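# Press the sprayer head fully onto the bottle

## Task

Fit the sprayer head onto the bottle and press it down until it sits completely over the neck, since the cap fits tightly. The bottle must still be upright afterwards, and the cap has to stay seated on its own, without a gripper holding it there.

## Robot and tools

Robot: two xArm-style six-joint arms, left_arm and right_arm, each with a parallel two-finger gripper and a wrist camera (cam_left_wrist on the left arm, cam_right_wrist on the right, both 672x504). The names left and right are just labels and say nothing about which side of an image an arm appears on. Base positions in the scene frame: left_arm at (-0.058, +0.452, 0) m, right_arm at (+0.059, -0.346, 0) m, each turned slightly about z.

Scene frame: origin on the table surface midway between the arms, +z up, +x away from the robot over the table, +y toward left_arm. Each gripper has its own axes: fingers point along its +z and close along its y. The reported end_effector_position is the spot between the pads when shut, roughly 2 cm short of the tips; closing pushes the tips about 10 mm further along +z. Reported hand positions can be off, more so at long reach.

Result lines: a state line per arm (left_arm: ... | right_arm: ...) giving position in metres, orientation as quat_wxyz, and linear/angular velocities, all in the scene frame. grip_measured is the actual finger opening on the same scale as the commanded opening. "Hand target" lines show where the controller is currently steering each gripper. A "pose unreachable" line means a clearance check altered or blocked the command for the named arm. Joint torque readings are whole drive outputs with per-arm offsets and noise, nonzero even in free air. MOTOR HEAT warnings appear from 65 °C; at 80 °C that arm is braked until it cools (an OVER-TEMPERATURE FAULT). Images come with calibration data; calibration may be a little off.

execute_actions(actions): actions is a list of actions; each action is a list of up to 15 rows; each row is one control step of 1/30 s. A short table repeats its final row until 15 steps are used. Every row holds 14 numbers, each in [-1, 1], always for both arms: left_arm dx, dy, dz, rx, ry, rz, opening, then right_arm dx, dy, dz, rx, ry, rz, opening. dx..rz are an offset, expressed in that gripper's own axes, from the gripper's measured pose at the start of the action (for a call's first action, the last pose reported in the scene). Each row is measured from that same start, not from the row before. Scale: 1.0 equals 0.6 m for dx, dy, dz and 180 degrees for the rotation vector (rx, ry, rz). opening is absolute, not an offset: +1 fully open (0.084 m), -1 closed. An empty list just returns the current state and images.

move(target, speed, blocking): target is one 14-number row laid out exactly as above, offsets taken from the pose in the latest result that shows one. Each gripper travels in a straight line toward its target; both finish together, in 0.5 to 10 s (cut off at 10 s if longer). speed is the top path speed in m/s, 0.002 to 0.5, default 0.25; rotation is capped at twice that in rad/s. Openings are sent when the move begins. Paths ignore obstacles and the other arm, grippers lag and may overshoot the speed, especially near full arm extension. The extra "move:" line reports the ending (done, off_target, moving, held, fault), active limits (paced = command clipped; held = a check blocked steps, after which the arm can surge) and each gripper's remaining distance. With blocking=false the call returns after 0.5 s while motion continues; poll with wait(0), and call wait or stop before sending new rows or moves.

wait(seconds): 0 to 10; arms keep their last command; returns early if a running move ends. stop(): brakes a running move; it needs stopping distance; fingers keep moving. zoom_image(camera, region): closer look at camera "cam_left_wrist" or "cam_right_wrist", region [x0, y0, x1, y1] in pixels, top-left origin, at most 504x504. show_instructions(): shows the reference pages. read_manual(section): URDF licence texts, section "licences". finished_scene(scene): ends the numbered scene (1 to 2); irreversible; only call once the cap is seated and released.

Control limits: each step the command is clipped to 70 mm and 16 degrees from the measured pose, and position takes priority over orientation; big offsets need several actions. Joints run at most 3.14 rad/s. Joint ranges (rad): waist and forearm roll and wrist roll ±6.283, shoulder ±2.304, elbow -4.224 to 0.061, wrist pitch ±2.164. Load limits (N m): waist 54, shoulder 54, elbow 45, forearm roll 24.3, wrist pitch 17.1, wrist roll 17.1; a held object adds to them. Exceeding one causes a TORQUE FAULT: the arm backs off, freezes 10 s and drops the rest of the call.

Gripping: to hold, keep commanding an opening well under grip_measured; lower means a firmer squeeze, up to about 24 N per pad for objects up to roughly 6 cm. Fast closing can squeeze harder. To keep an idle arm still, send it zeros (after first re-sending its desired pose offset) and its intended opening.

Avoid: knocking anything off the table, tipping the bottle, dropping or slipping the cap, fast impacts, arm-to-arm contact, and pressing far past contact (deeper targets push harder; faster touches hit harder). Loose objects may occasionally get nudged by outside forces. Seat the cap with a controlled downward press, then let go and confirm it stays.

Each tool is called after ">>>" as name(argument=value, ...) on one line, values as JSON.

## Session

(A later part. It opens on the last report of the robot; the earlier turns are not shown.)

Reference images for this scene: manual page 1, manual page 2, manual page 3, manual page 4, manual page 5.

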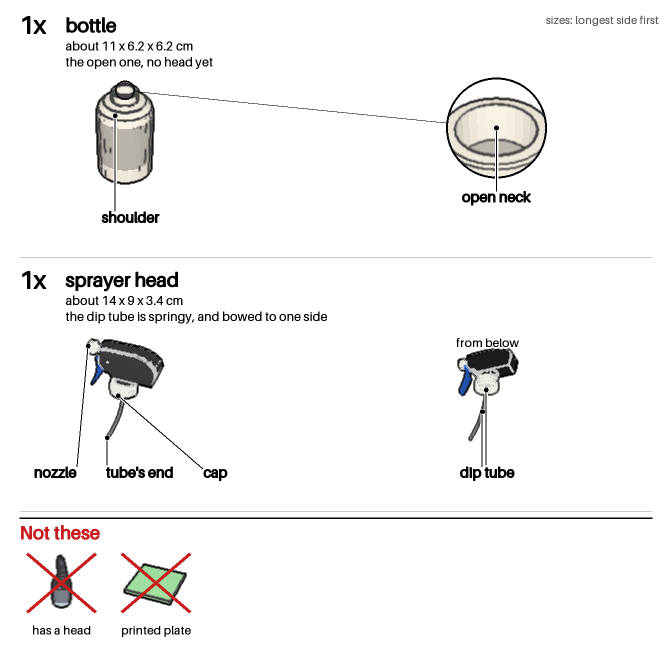

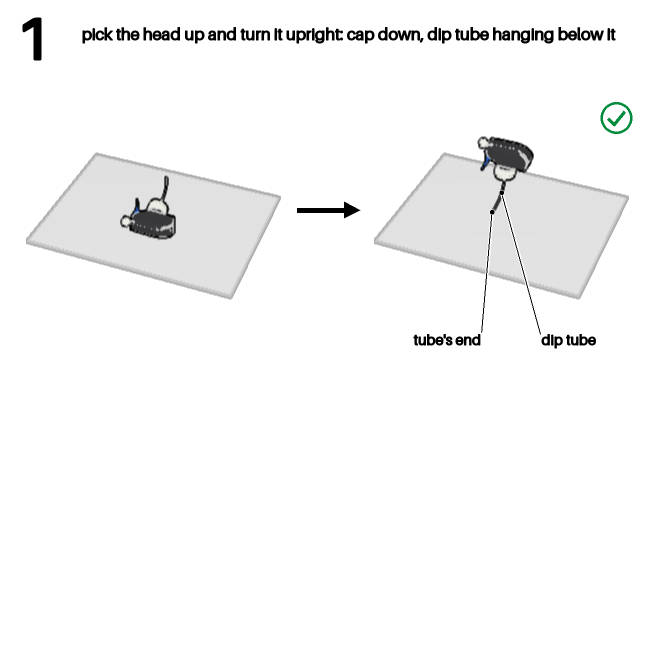

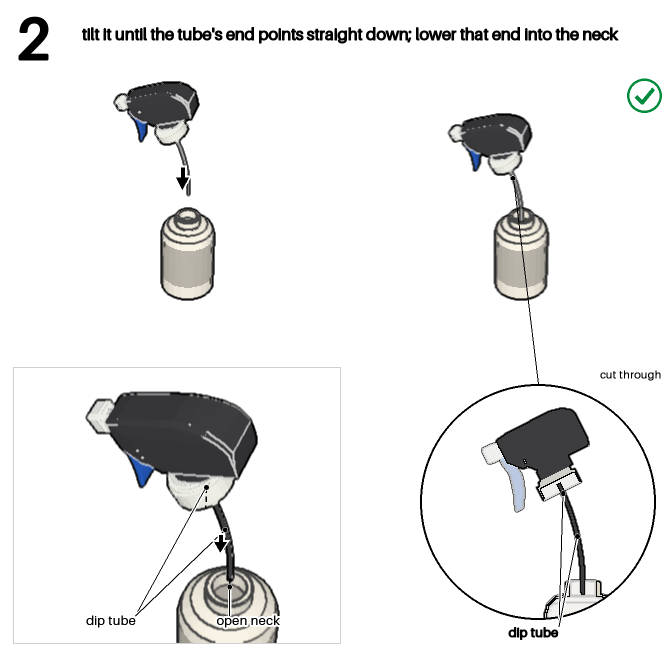

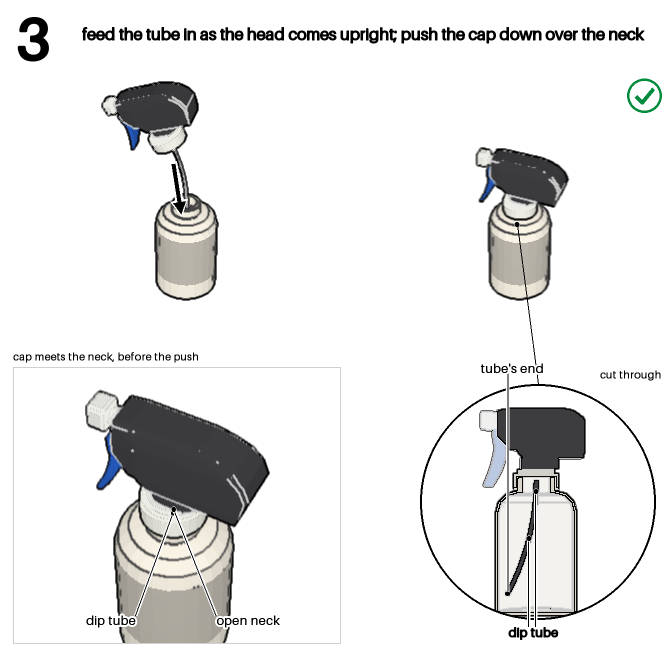

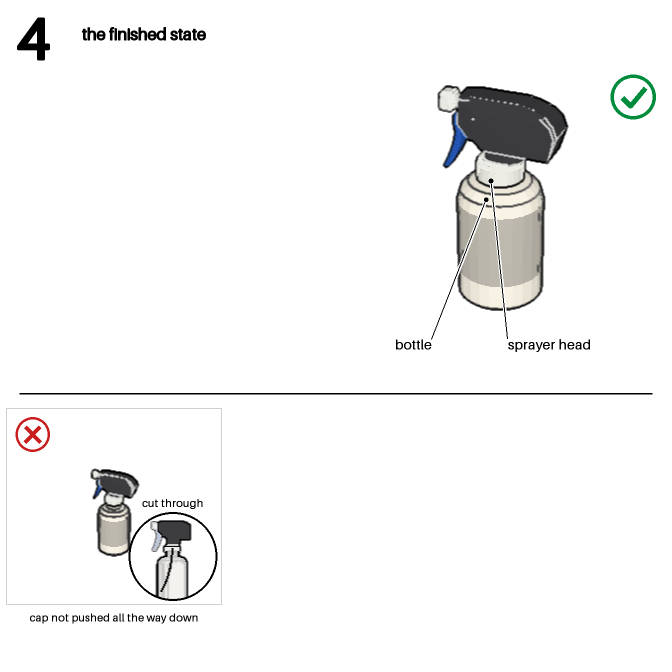

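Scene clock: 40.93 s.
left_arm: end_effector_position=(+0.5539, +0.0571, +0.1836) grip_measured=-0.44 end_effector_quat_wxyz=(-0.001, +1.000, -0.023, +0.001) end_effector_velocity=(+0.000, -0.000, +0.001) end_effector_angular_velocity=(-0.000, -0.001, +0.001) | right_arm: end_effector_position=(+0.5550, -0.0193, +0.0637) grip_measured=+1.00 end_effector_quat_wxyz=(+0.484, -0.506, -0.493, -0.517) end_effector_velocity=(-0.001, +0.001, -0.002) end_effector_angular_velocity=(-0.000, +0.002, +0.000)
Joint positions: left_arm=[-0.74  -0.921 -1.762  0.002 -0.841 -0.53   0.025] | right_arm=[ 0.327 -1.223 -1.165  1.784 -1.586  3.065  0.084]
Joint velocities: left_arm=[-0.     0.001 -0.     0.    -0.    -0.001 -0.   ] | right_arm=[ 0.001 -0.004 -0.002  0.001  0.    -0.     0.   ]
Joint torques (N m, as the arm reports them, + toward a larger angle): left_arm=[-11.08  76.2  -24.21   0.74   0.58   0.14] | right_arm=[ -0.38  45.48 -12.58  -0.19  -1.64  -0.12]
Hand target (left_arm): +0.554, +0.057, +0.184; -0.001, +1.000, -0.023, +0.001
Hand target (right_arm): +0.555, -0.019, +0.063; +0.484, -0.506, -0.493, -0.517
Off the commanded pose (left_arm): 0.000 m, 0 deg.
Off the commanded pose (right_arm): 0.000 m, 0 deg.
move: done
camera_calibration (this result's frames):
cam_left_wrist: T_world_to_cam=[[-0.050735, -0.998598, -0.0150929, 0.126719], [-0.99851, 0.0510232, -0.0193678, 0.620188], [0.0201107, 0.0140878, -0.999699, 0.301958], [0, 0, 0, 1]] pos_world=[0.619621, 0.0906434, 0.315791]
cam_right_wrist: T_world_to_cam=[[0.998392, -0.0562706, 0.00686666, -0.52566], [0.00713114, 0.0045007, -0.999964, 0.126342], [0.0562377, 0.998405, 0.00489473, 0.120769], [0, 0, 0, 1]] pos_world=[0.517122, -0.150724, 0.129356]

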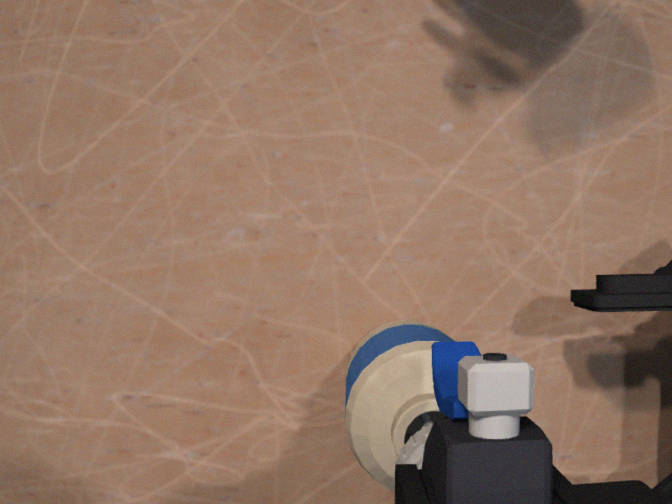

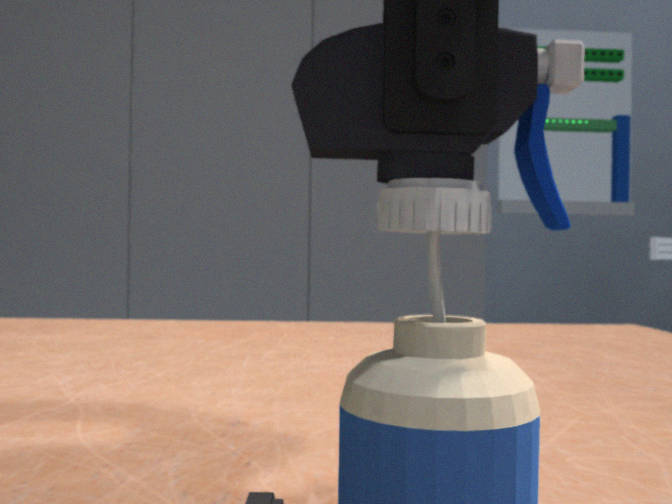

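>>> move(target=[0.003,0,0.02,0,0,0,-1,0,0.002,0.128,0,0,0,1], speed=0.07)

>>> move(target=[0,0,0.019,0,0,0,-1,0,0,0,0,0,0,0.2], speed=0.02)

Scene clock: 42.63 s.
left_arm: end_effector_position=(+0.5557, +0.0570, +0.1716) grip_measured=-0.44 end_effector_quat_wxyz=(-0.001, +1.000, -0.023, +0.001) end_effector_velocity=(-0.000, +0.000, -0.001) end_effector_angular_velocity=(+0.000, +0.001, +0.001) | right_arm: end_effector_position=(+0.5596, +0.0574, +0.0642) grip_measured=+1.00 end_effector_quat_wxyz=(+0.484, -0.506, -0.492, -0.517) end_effector_velocity=(-0.000, +0.002, +0.000) end_effector_angular_velocity=(+0.000, -0.000, +0.001)
Joint positions: left_arm=[-0.739 -0.939 -1.765  0.002 -0.826 -0.529  0.025] | right_arm=[ 0.473 -1.24  -1.229  1.931 -1.578  3.112  0.084]
Joint velocities: left_arm=[ 0.    -0.001  0.001 -0.     0.    -0.001  0.   ] | right_arm=[ 0.003 -0.    -0.001  0.002  0.     0.001 -0.   ]
Joint torques (N m, as the arm reports them, + toward a larger angle): left_arm=[ -9.62  79.94 -25.16   1.16   0.36  -0.01] | right_arm=[ -0.38  48.58 -13.28   0.04  -1.59  -0.02]
Hand target (left_arm): +0.556, +0.057, +0.172; -0.001, +1.000, -0.023, +0.001
Hand target (right_arm): +0.560, +0.058, +0.064; +0.484, -0.506, -0.493, -0.517
Off the commanded pose (left_arm): 0.000 m, 0 deg.
Off the commanded pose (right_arm): 0.000 m, 0 deg.
move: done
camera_calibration (this result's frames):
cam_left_wrist: T_world_to_cam=[[-0.0507516, -0.998598, -0.0150575, 0.126561], [-0.998508, 0.0510397, -0.0194117, 0.621763], [0.020153, 0.0140499, -0.999698, 0.289941], [0, 0, 0, 1]] pos_world=[0.621416, 0.0905756, 0.303829]
cam_right_wrist: T_world_to_cam=[[0.998383, -0.0564561, 0.00659074, -0.525856], [0.00689597, 0.00521345, -0.999963, 0.126562], [0.0564197, 0.998391, 0.00559434, 0.0437938], [0, 0, 0, 1]] pos_world=[0.521662, -0.0740709, 0.129778]

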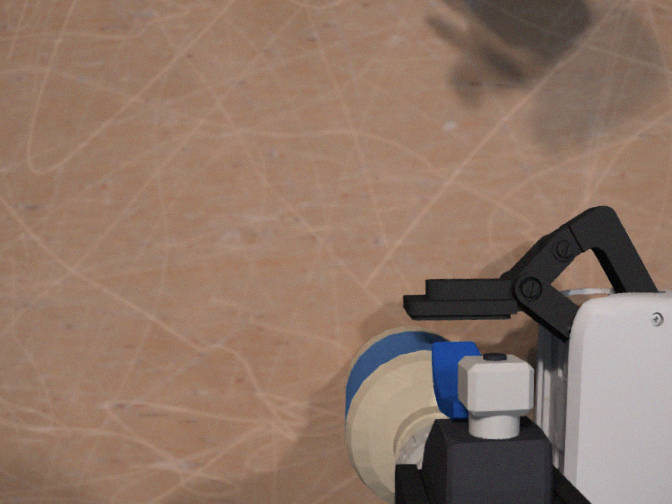

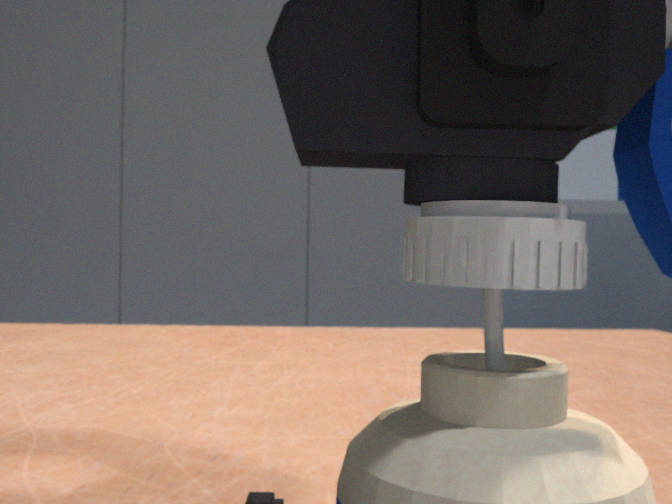

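Scene clock: 43.47 s.
left_arm: end_effector_position=(+0.5557, +0.0570, +0.1603) grip_measured=-0.44 end_effector_quat_wxyz=(-0.001, +1.000, -0.023, +0.001) end_effector_velocity=(+0.000, -0.000, -0.001) end_effector_angular_velocity=(-0.000, -0.000, +0.001) | right_arm: end_effector_position=(+0.5596, +0.0574, +0.0642) grip_measured=+0.42 end_effector_quat_wxyz=(+0.484, -0.506, -0.492, -0.517) end_effector_velocity=(+0.000, -0.000, +0.000) end_effector_angular_velocity=(+0.000, -0.000, +0.000)
Joint positions: left_arm=[-0.739 -0.952 -1.762  0.002 -0.809 -0.529  0.025] | right_arm=[ 0.473 -1.24  -1.229  1.931 -1.578  3.112  0.062]
Joint velocities: left_arm=[-0.    -0.001  0.     0.     0.002 -0.001  0.   ] | right_arm=[-0.     0.     0.    -0.001  0.    -0.     0.   ]
Joint torques (N m, as the arm reports them, + toward a larger angle): left_arm=[-10.95  76.27 -23.81   1.41   0.7    0.41] | right_arm=[  0.39  47.98 -12.8    0.01  -1.47  -0.11]
Hand target (left_arm): +0.556, +0.057, +0.160; -0.001, +1.000, -0.023, +0.001
Hand target (right_arm): +0.560, +0.057, +0.064; +0.484, -0.506, -0.492, -0.517
Off the commanded pose (left_arm): 0.000 m, 0 deg.
Off the commanded pose (right_arm): 0.000 m, 0 deg.
move: done
camera_calibration (this result's frames):
cam_left_wrist: T_world_to_cam=[[-0.0507682, -0.998598, -0.0150198, 0.126395], [-0.998506, 0.051056, -0.0194479, 0.621554], [0.0201874, 0.01401, -0.999698, 0.278612], [0, 0, 0, 1]] pos_world=[0.621418, 0.0905804, 0.292514]
cam_right_wrist: T_world_to_cam=[[0.998382, -0.0564681, 0.00661581, -0.52587], [0.00692455, 0.00527362, -0.999962, 0.126567], [0.056431, 0.99839, 0.00565611, 0.0437826], [0, 0, 0, 1]] pos_world=[0.521672, -0.0740745, 0.129793]

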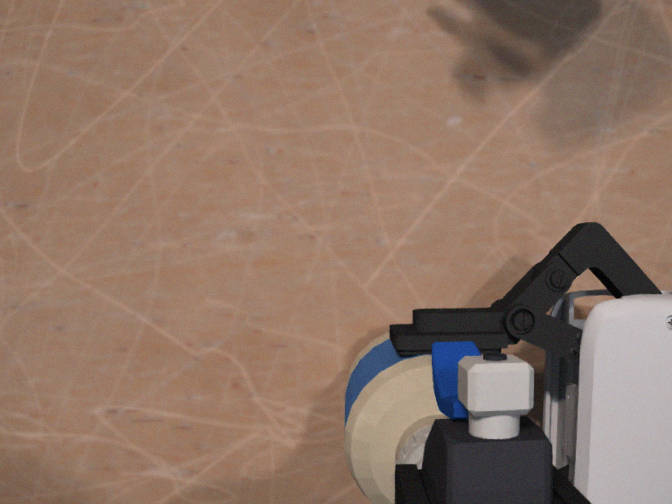

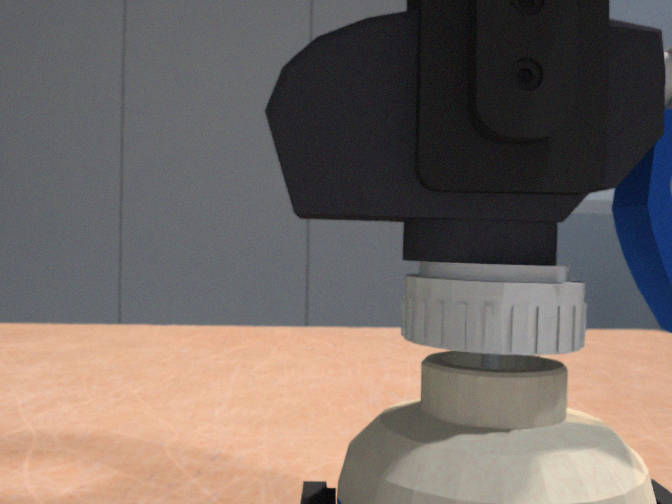

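>>> move(target=[0,-0.0015,0.018,0,0,0,-1,0,0,0,0,0,0,0.2], speed=0.008)

Scene clock: 45.33 s.
left_arm: end_effector_position=(+0.5560, +0.0580, +0.1497) grip_measured=-0.44 end_effector_quat_wxyz=(-0.000, +1.000, -0.023, +0.001) end_effector_velocity=(-0.000, -0.000, -0.001) end_effector_angular_velocity=(+0.000, +0.001, +0.000) | right_arm: end_effector_position=(+0.5594, +0.0573, +0.0643) grip_measured=+0.42 end_effector_quat_wxyz=(+0.484, -0.506, -0.492, -0.517) end_effector_velocity=(-0.001, +0.001, -0.000) end_effector_angular_velocity=(-0.000, +0.000, +0.002)
Joint positions: left_arm=[-0.737 -0.964 -1.757  0.002 -0.792 -0.528  0.025] | right_arm=[ 0.473 -1.24  -1.229  1.931 -1.579  3.112  0.062]
Joint velocities: left_arm=[-0.    -0.001  0.001 -0.     0.001 -0.001 -0.   ] | right_arm=[ 0.002 -0.    -0.     0.     0.     0.     0.   ]
Joint torques (N m, as the arm reports them, + toward a larger angle): left_arm=[-16.82  71.33 -21.13  -1.17  -0.18  -0.19] | right_arm=[  0.49  48.25 -16.3    1.65  -0.71   0.14]
Hand target (left_arm): +0.556, +0.058, +0.150; -0.001, +1.000, -0.023, +0.001
Hand target (right_arm): +0.560, +0.057, +0.064; +0.484, -0.506, -0.492, -0.517
Off the commanded pose (left_arm): 0.000 m, 0 deg.
Off the commanded pose (right_arm): 0.000 m, 0 deg.
move: done
camera_calibration (this result's frames):
cam_left_wrist: T_world_to_cam=[[-0.0506492, -0.998605, -0.0149345, 0.1272], [-0.998504, 0.0509411, -0.0198615, 0.621624], [0.0205946, 0.0139062, -0.999691, 0.267733], [0, 0, 0, 1]] pos_world=[0.621623, 0.0916336, 0.281896]
cam_right_wrist: T_world_to_cam=[[0.998395, -0.056277, 0.00637514, -0.525708], [0.00670327, 0.00564373, -0.999962, 0.126708], [0.0562389, 0.998399, 0.00601191, 0.0439244], [0, 0, 0, 1]] pos_world=[0.521545, -0.0741545, 0.129791]

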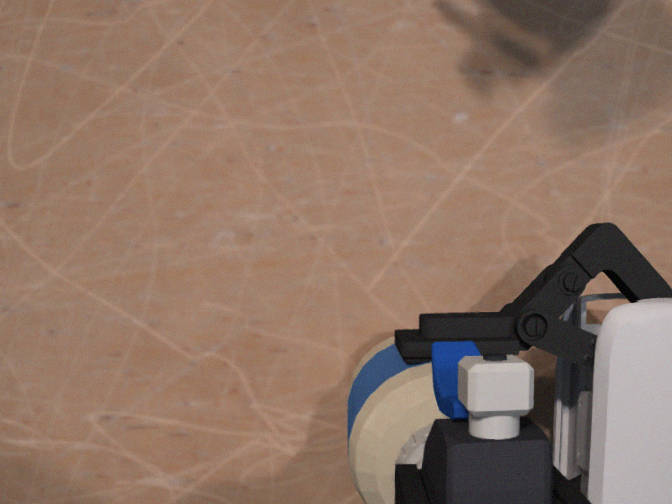

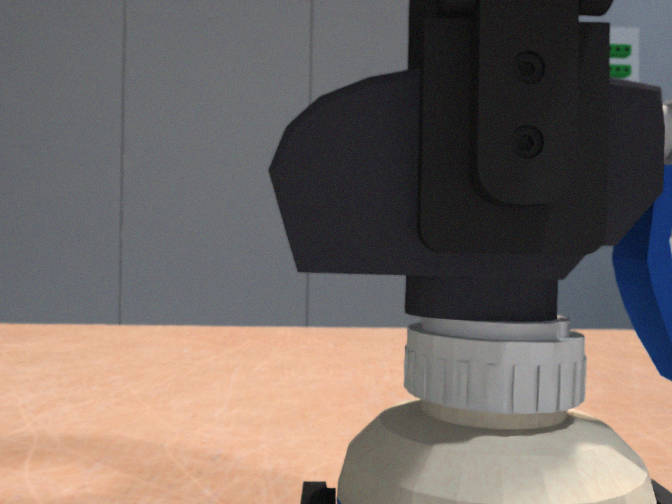

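>>> move(target=[0.001,-0.001,0.013,0,0,0,-1,0,0,0,0,0,0,1], speed=0.008)

>>> move(target=[0,0,0,0,0,0,0.3,0,0,0,0,0,0,1])

>>> move(target=[0,0,-0.12,0,0,0,0.3,0,0,-0.12,0,0,0,1], speed=0.1)

Scene clock: 46.83 s.
left_arm: end_effector_position=(+0.5576, +0.0579, +0.1452) grip_measured=-0.44 end_effector_quat_wxyz=(+0.001, +1.000, -0.023, +0.003) end_effector_velocity=(+0.001, -0.000, +0.000) end_effector_angular_velocity=(-0.002, -0.004, -0.000) | right_arm: end_effector_position=(+0.5594, +0.0573, +0.0643) grip_measured=+1.00 end_effector_quat_wxyz=(+0.484, -0.506, -0.492, -0.517) end_effector_velocity=(+0.001, -0.001, +0.000) end_effector_angular_velocity=(+0.000, -0.000, -0.003)
Joint positions: left_arm=[-0.736 -0.971 -1.758  0.002 -0.782 -0.527  0.025] | right_arm=[ 0.473 -1.24  -1.229  1.931 -1.579  3.112  0.084]
Joint velocities: left_arm=[0.    0.001 0.001 0.    0.004 0.    0.   ] | right_arm=[-0.002 -0.     0.     0.    -0.    -0.     0.   ]
Joint torques (N m, as the arm reports them, + toward a larger angle): left_arm=[-14.82  30.86  -7.35   1.75   4.45   0.22] | right_arm=[  0.3   47.7  -13.06   0.15  -1.68  -0.09]
Hand target (left_arm): +0.557, +0.059, +0.142; -0.000, +1.000, -0.023, +0.001
Hand target (right_arm): +0.559, +0.057, +0.064; +0.484, -0.506, -0.492, -0.517
Off the commanded pose (left_arm): 0.004 m, 0 deg.
Off the commanded pose (right_arm): 0.000 m, 0 deg.
move: off_target (left_arm)
camera_calibration (this result's frames):
cam_left_wrist: T_world_to_cam=[[-0.0505742, -0.998637, -0.0128709, 0.126739], [-0.998432, 0.0508652, -0.0233918, 0.62367], [0.0240146, 0.0116677, -0.999644, 0.261436], [0, 0, 0, 1]] pos_world=[0.622824, 0.0917933, 0.277563]
cam_right_wrist: T_world_to_cam=[[0.998395, -0.0562773, 0.00637572, -0.525709], [0.00670381, 0.0056429, -0.999962, 0.126708], [0.0562392, 0.998399, 0.00601112, 0.0439241], [0, 0, 0, 1]] pos_world=[0.521545, -0.0741542, 0.129791]

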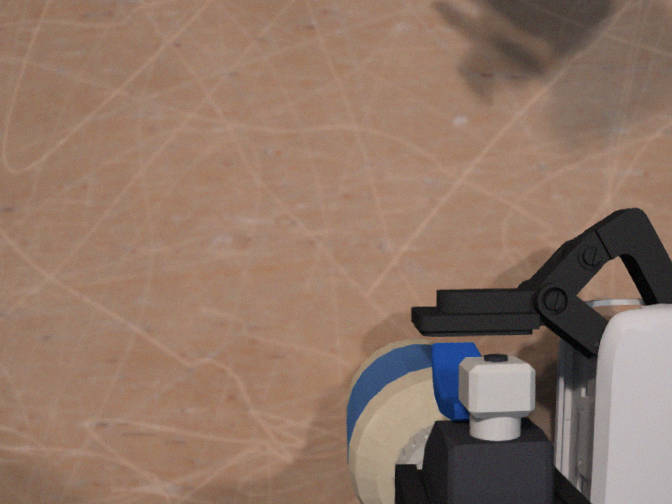

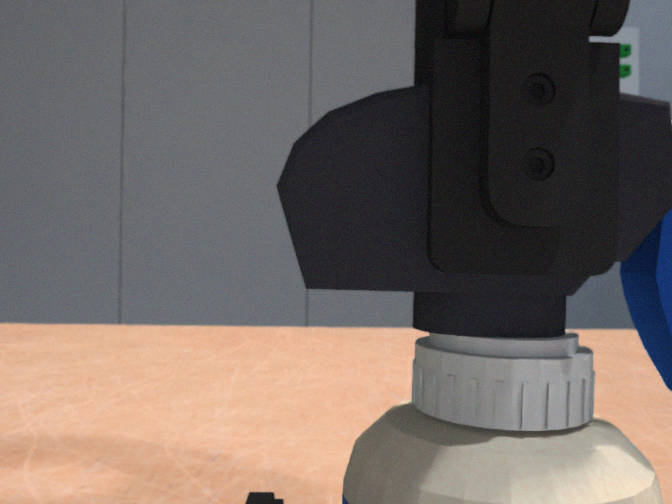

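Scene clock: 47.33 s.
left_arm: end_effector_position=(+0.5575, +0.0579, +0.1449) grip_measured=+0.29 end_effector_quat_wxyz=(+0.001, +1.000, -0.023, +0.003) end_effector_velocity=(+0.001, -0.000, +0.003) end_effector_angular_velocity=(-0.001, -0.001, -0.000) | right_arm: end_effector_position=(+0.5594, +0.0573, +0.0643) grip_measured=+1.00 end_effector_quat_wxyz=(+0.484, -0.506, -0.492, -0.517) end_effector_velocity=(-0.000, +0.000, -0.000) end_effector_angular_velocity=(-0.000, +0.000, +0.000)
Joint positions: left_arm=[-0.736 -0.971 -1.758  0.002 -0.782 -0.527  0.056] | right_arm=[ 0.473 -1.24  -1.229  1.931 -1.579  3.112  0.084]
Joint velocities: left_arm=[ 0.     0.002 -0.004 -0.    -0.005  0.001 -0.   ] | right_arm=[ 0. -0.  0. -0.  0.  0. -0.]
Joint torques (N m, as the arm reports them, + toward a larger angle): left_arm=[-11.06  78.72 -23.18   1.55   0.75   0.16] | right_arm=[  1.06  47.36 -13.75   0.05  -1.63  -0.12]
Hand target (left_arm): +0.558, +0.058, +0.145; +0.001, +1.000, -0.023, +0.003
Hand target (right_arm): +0.559, +0.057, +0.064; +0.484, -0.506, -0.492, -0.517
Off the commanded pose (left_arm): 0.000 m, 0 deg.
Off the commanded pose (right_arm): 0.000 m, 0 deg.
move: done
camera_calibration (this result's frames):
cam_left_wrist: T_world_to_cam=[[-0.0505979, -0.998635, -0.0129297, 0.12679], [-0.998434, 0.0508888, -0.0232565, 0.623543], [0.0238828, 0.0117327, -0.999646, 0.26119], [0, 0, 0, 1]] pos_world=[0.622743, 0.0918211, 0.277239]
cam_right_wrist: T_world_to_cam=[[0.998395, -0.0562773, 0.00637576, -0.525709], [0.00670385, 0.00564289, -0.999962, 0.126708], [0.0562392, 0.998399, 0.00601111, 0.0439241], [0, 0, 0, 1]] pos_world=[0.521545, -0.0741542, 0.129791]

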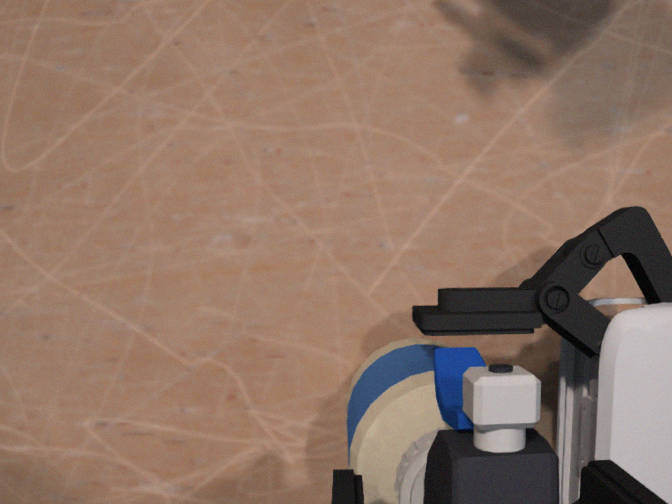

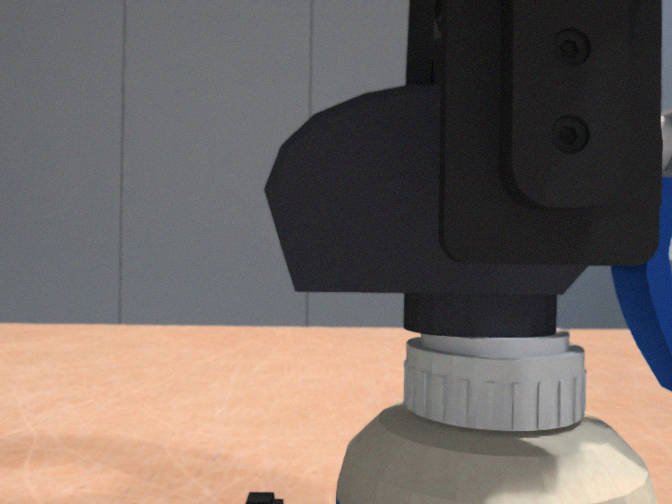

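Scene clock: 48.43 s.
left_arm: end_effector_position=(+0.5572, +0.0581, +0.2166) grip_measured=+0.29 end_effector_quat_wxyz=(+0.000, +1.000, -0.023, +0.002) end_effector_velocity=(+0.001, -0.001, +0.003) end_effector_angular_velocity=(-0.002, -0.004, -0.001) | right_arm: end_effector_position=(+0.5563, -0.0146, +0.0638) grip_measured=+1.00 end_effector_quat_wxyz=(+0.484, -0.506, -0.493, -0.517) end_effector_velocity=(-0.000, -0.001, -0.000) end_effector_angular_velocity=(-0.000, +0.000, +0.001)
Joint positions: left_arm=[-0.736 -0.889 -1.786  0.002 -0.892 -0.527  0.056] | right_arm=[ 0.336 -1.225 -1.171  1.793 -1.586  3.069  0.084]
Joint velocities: left_arm=[-0.     0.002 -0.003  0.    -0.001  0.001  0.   ] | right_arm=[-0.002  0.     0.001 -0.003  0.    -0.    -0.   ]
Joint torques (N m, as the arm reports them, + toward a larger angle): left_arm=[-10.71  76.57 -25.41   1.34   0.66   0.01] | right_arm=[ -1.25  46.51 -12.6    0.19  -1.56  -0.01]
Hand target (left_arm): +0.557, +0.058, +0.217; +0.001, +1.000, -0.023, +0.003
Hand target (right_arm): +0.556, -0.015, +0.064; +0.484, -0.506, -0.493, -0.517
Off the commanded pose (left_arm): 0.000 m, 0 deg.
Off the commanded pose (right_arm): 0.000 m, 0 deg.
move: done
camera_calibration (this result's frames):
cam_left_wrist: T_world_to_cam=[[-0.05049, -0.998637, -0.0132324, 0.127879], [-0.998447, 0.050784, -0.02291, 0.62481], [0.0235507, 0.0120551, -0.99965, 0.333044], [0, 0, 0, 1]] pos_world=[0.622452, 0.0919596, 0.348934]
cam_right_wrist: T_world_to_cam=[[0.998406, -0.0560469, 0.00663524, -0.526625], [0.00692447, 0.00496798, -0.999964, 0.126517], [0.0560119, 0.998416, 0.00534816, 0.116071], [0, 0, 0, 1]] pos_world=[0.518408, -0.146031, 0.129386]

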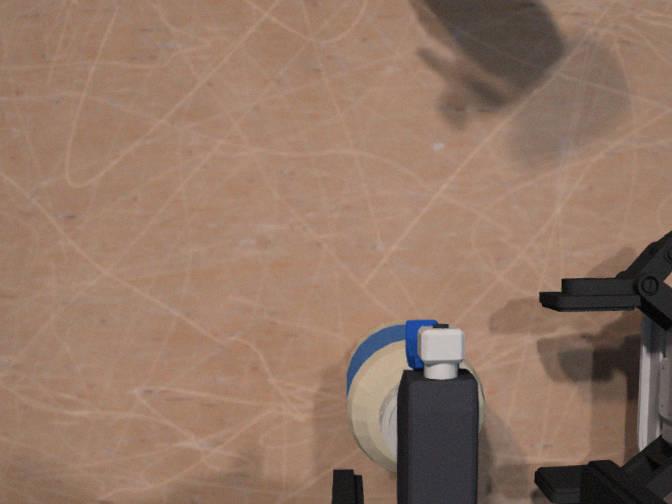

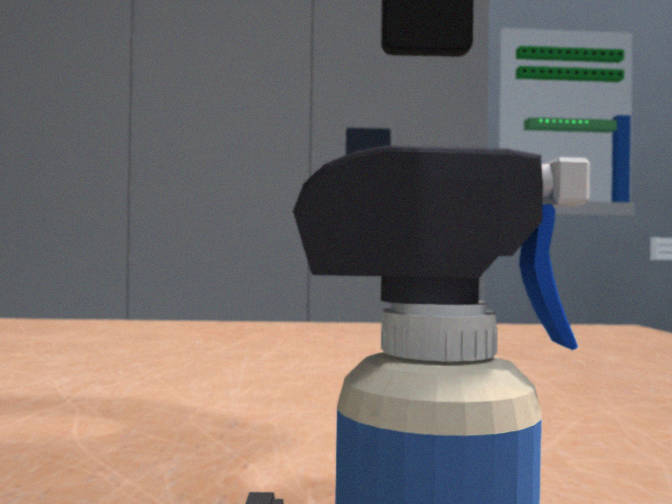

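>>> finished_scene(scene=2)

The scene is finished: the task was done.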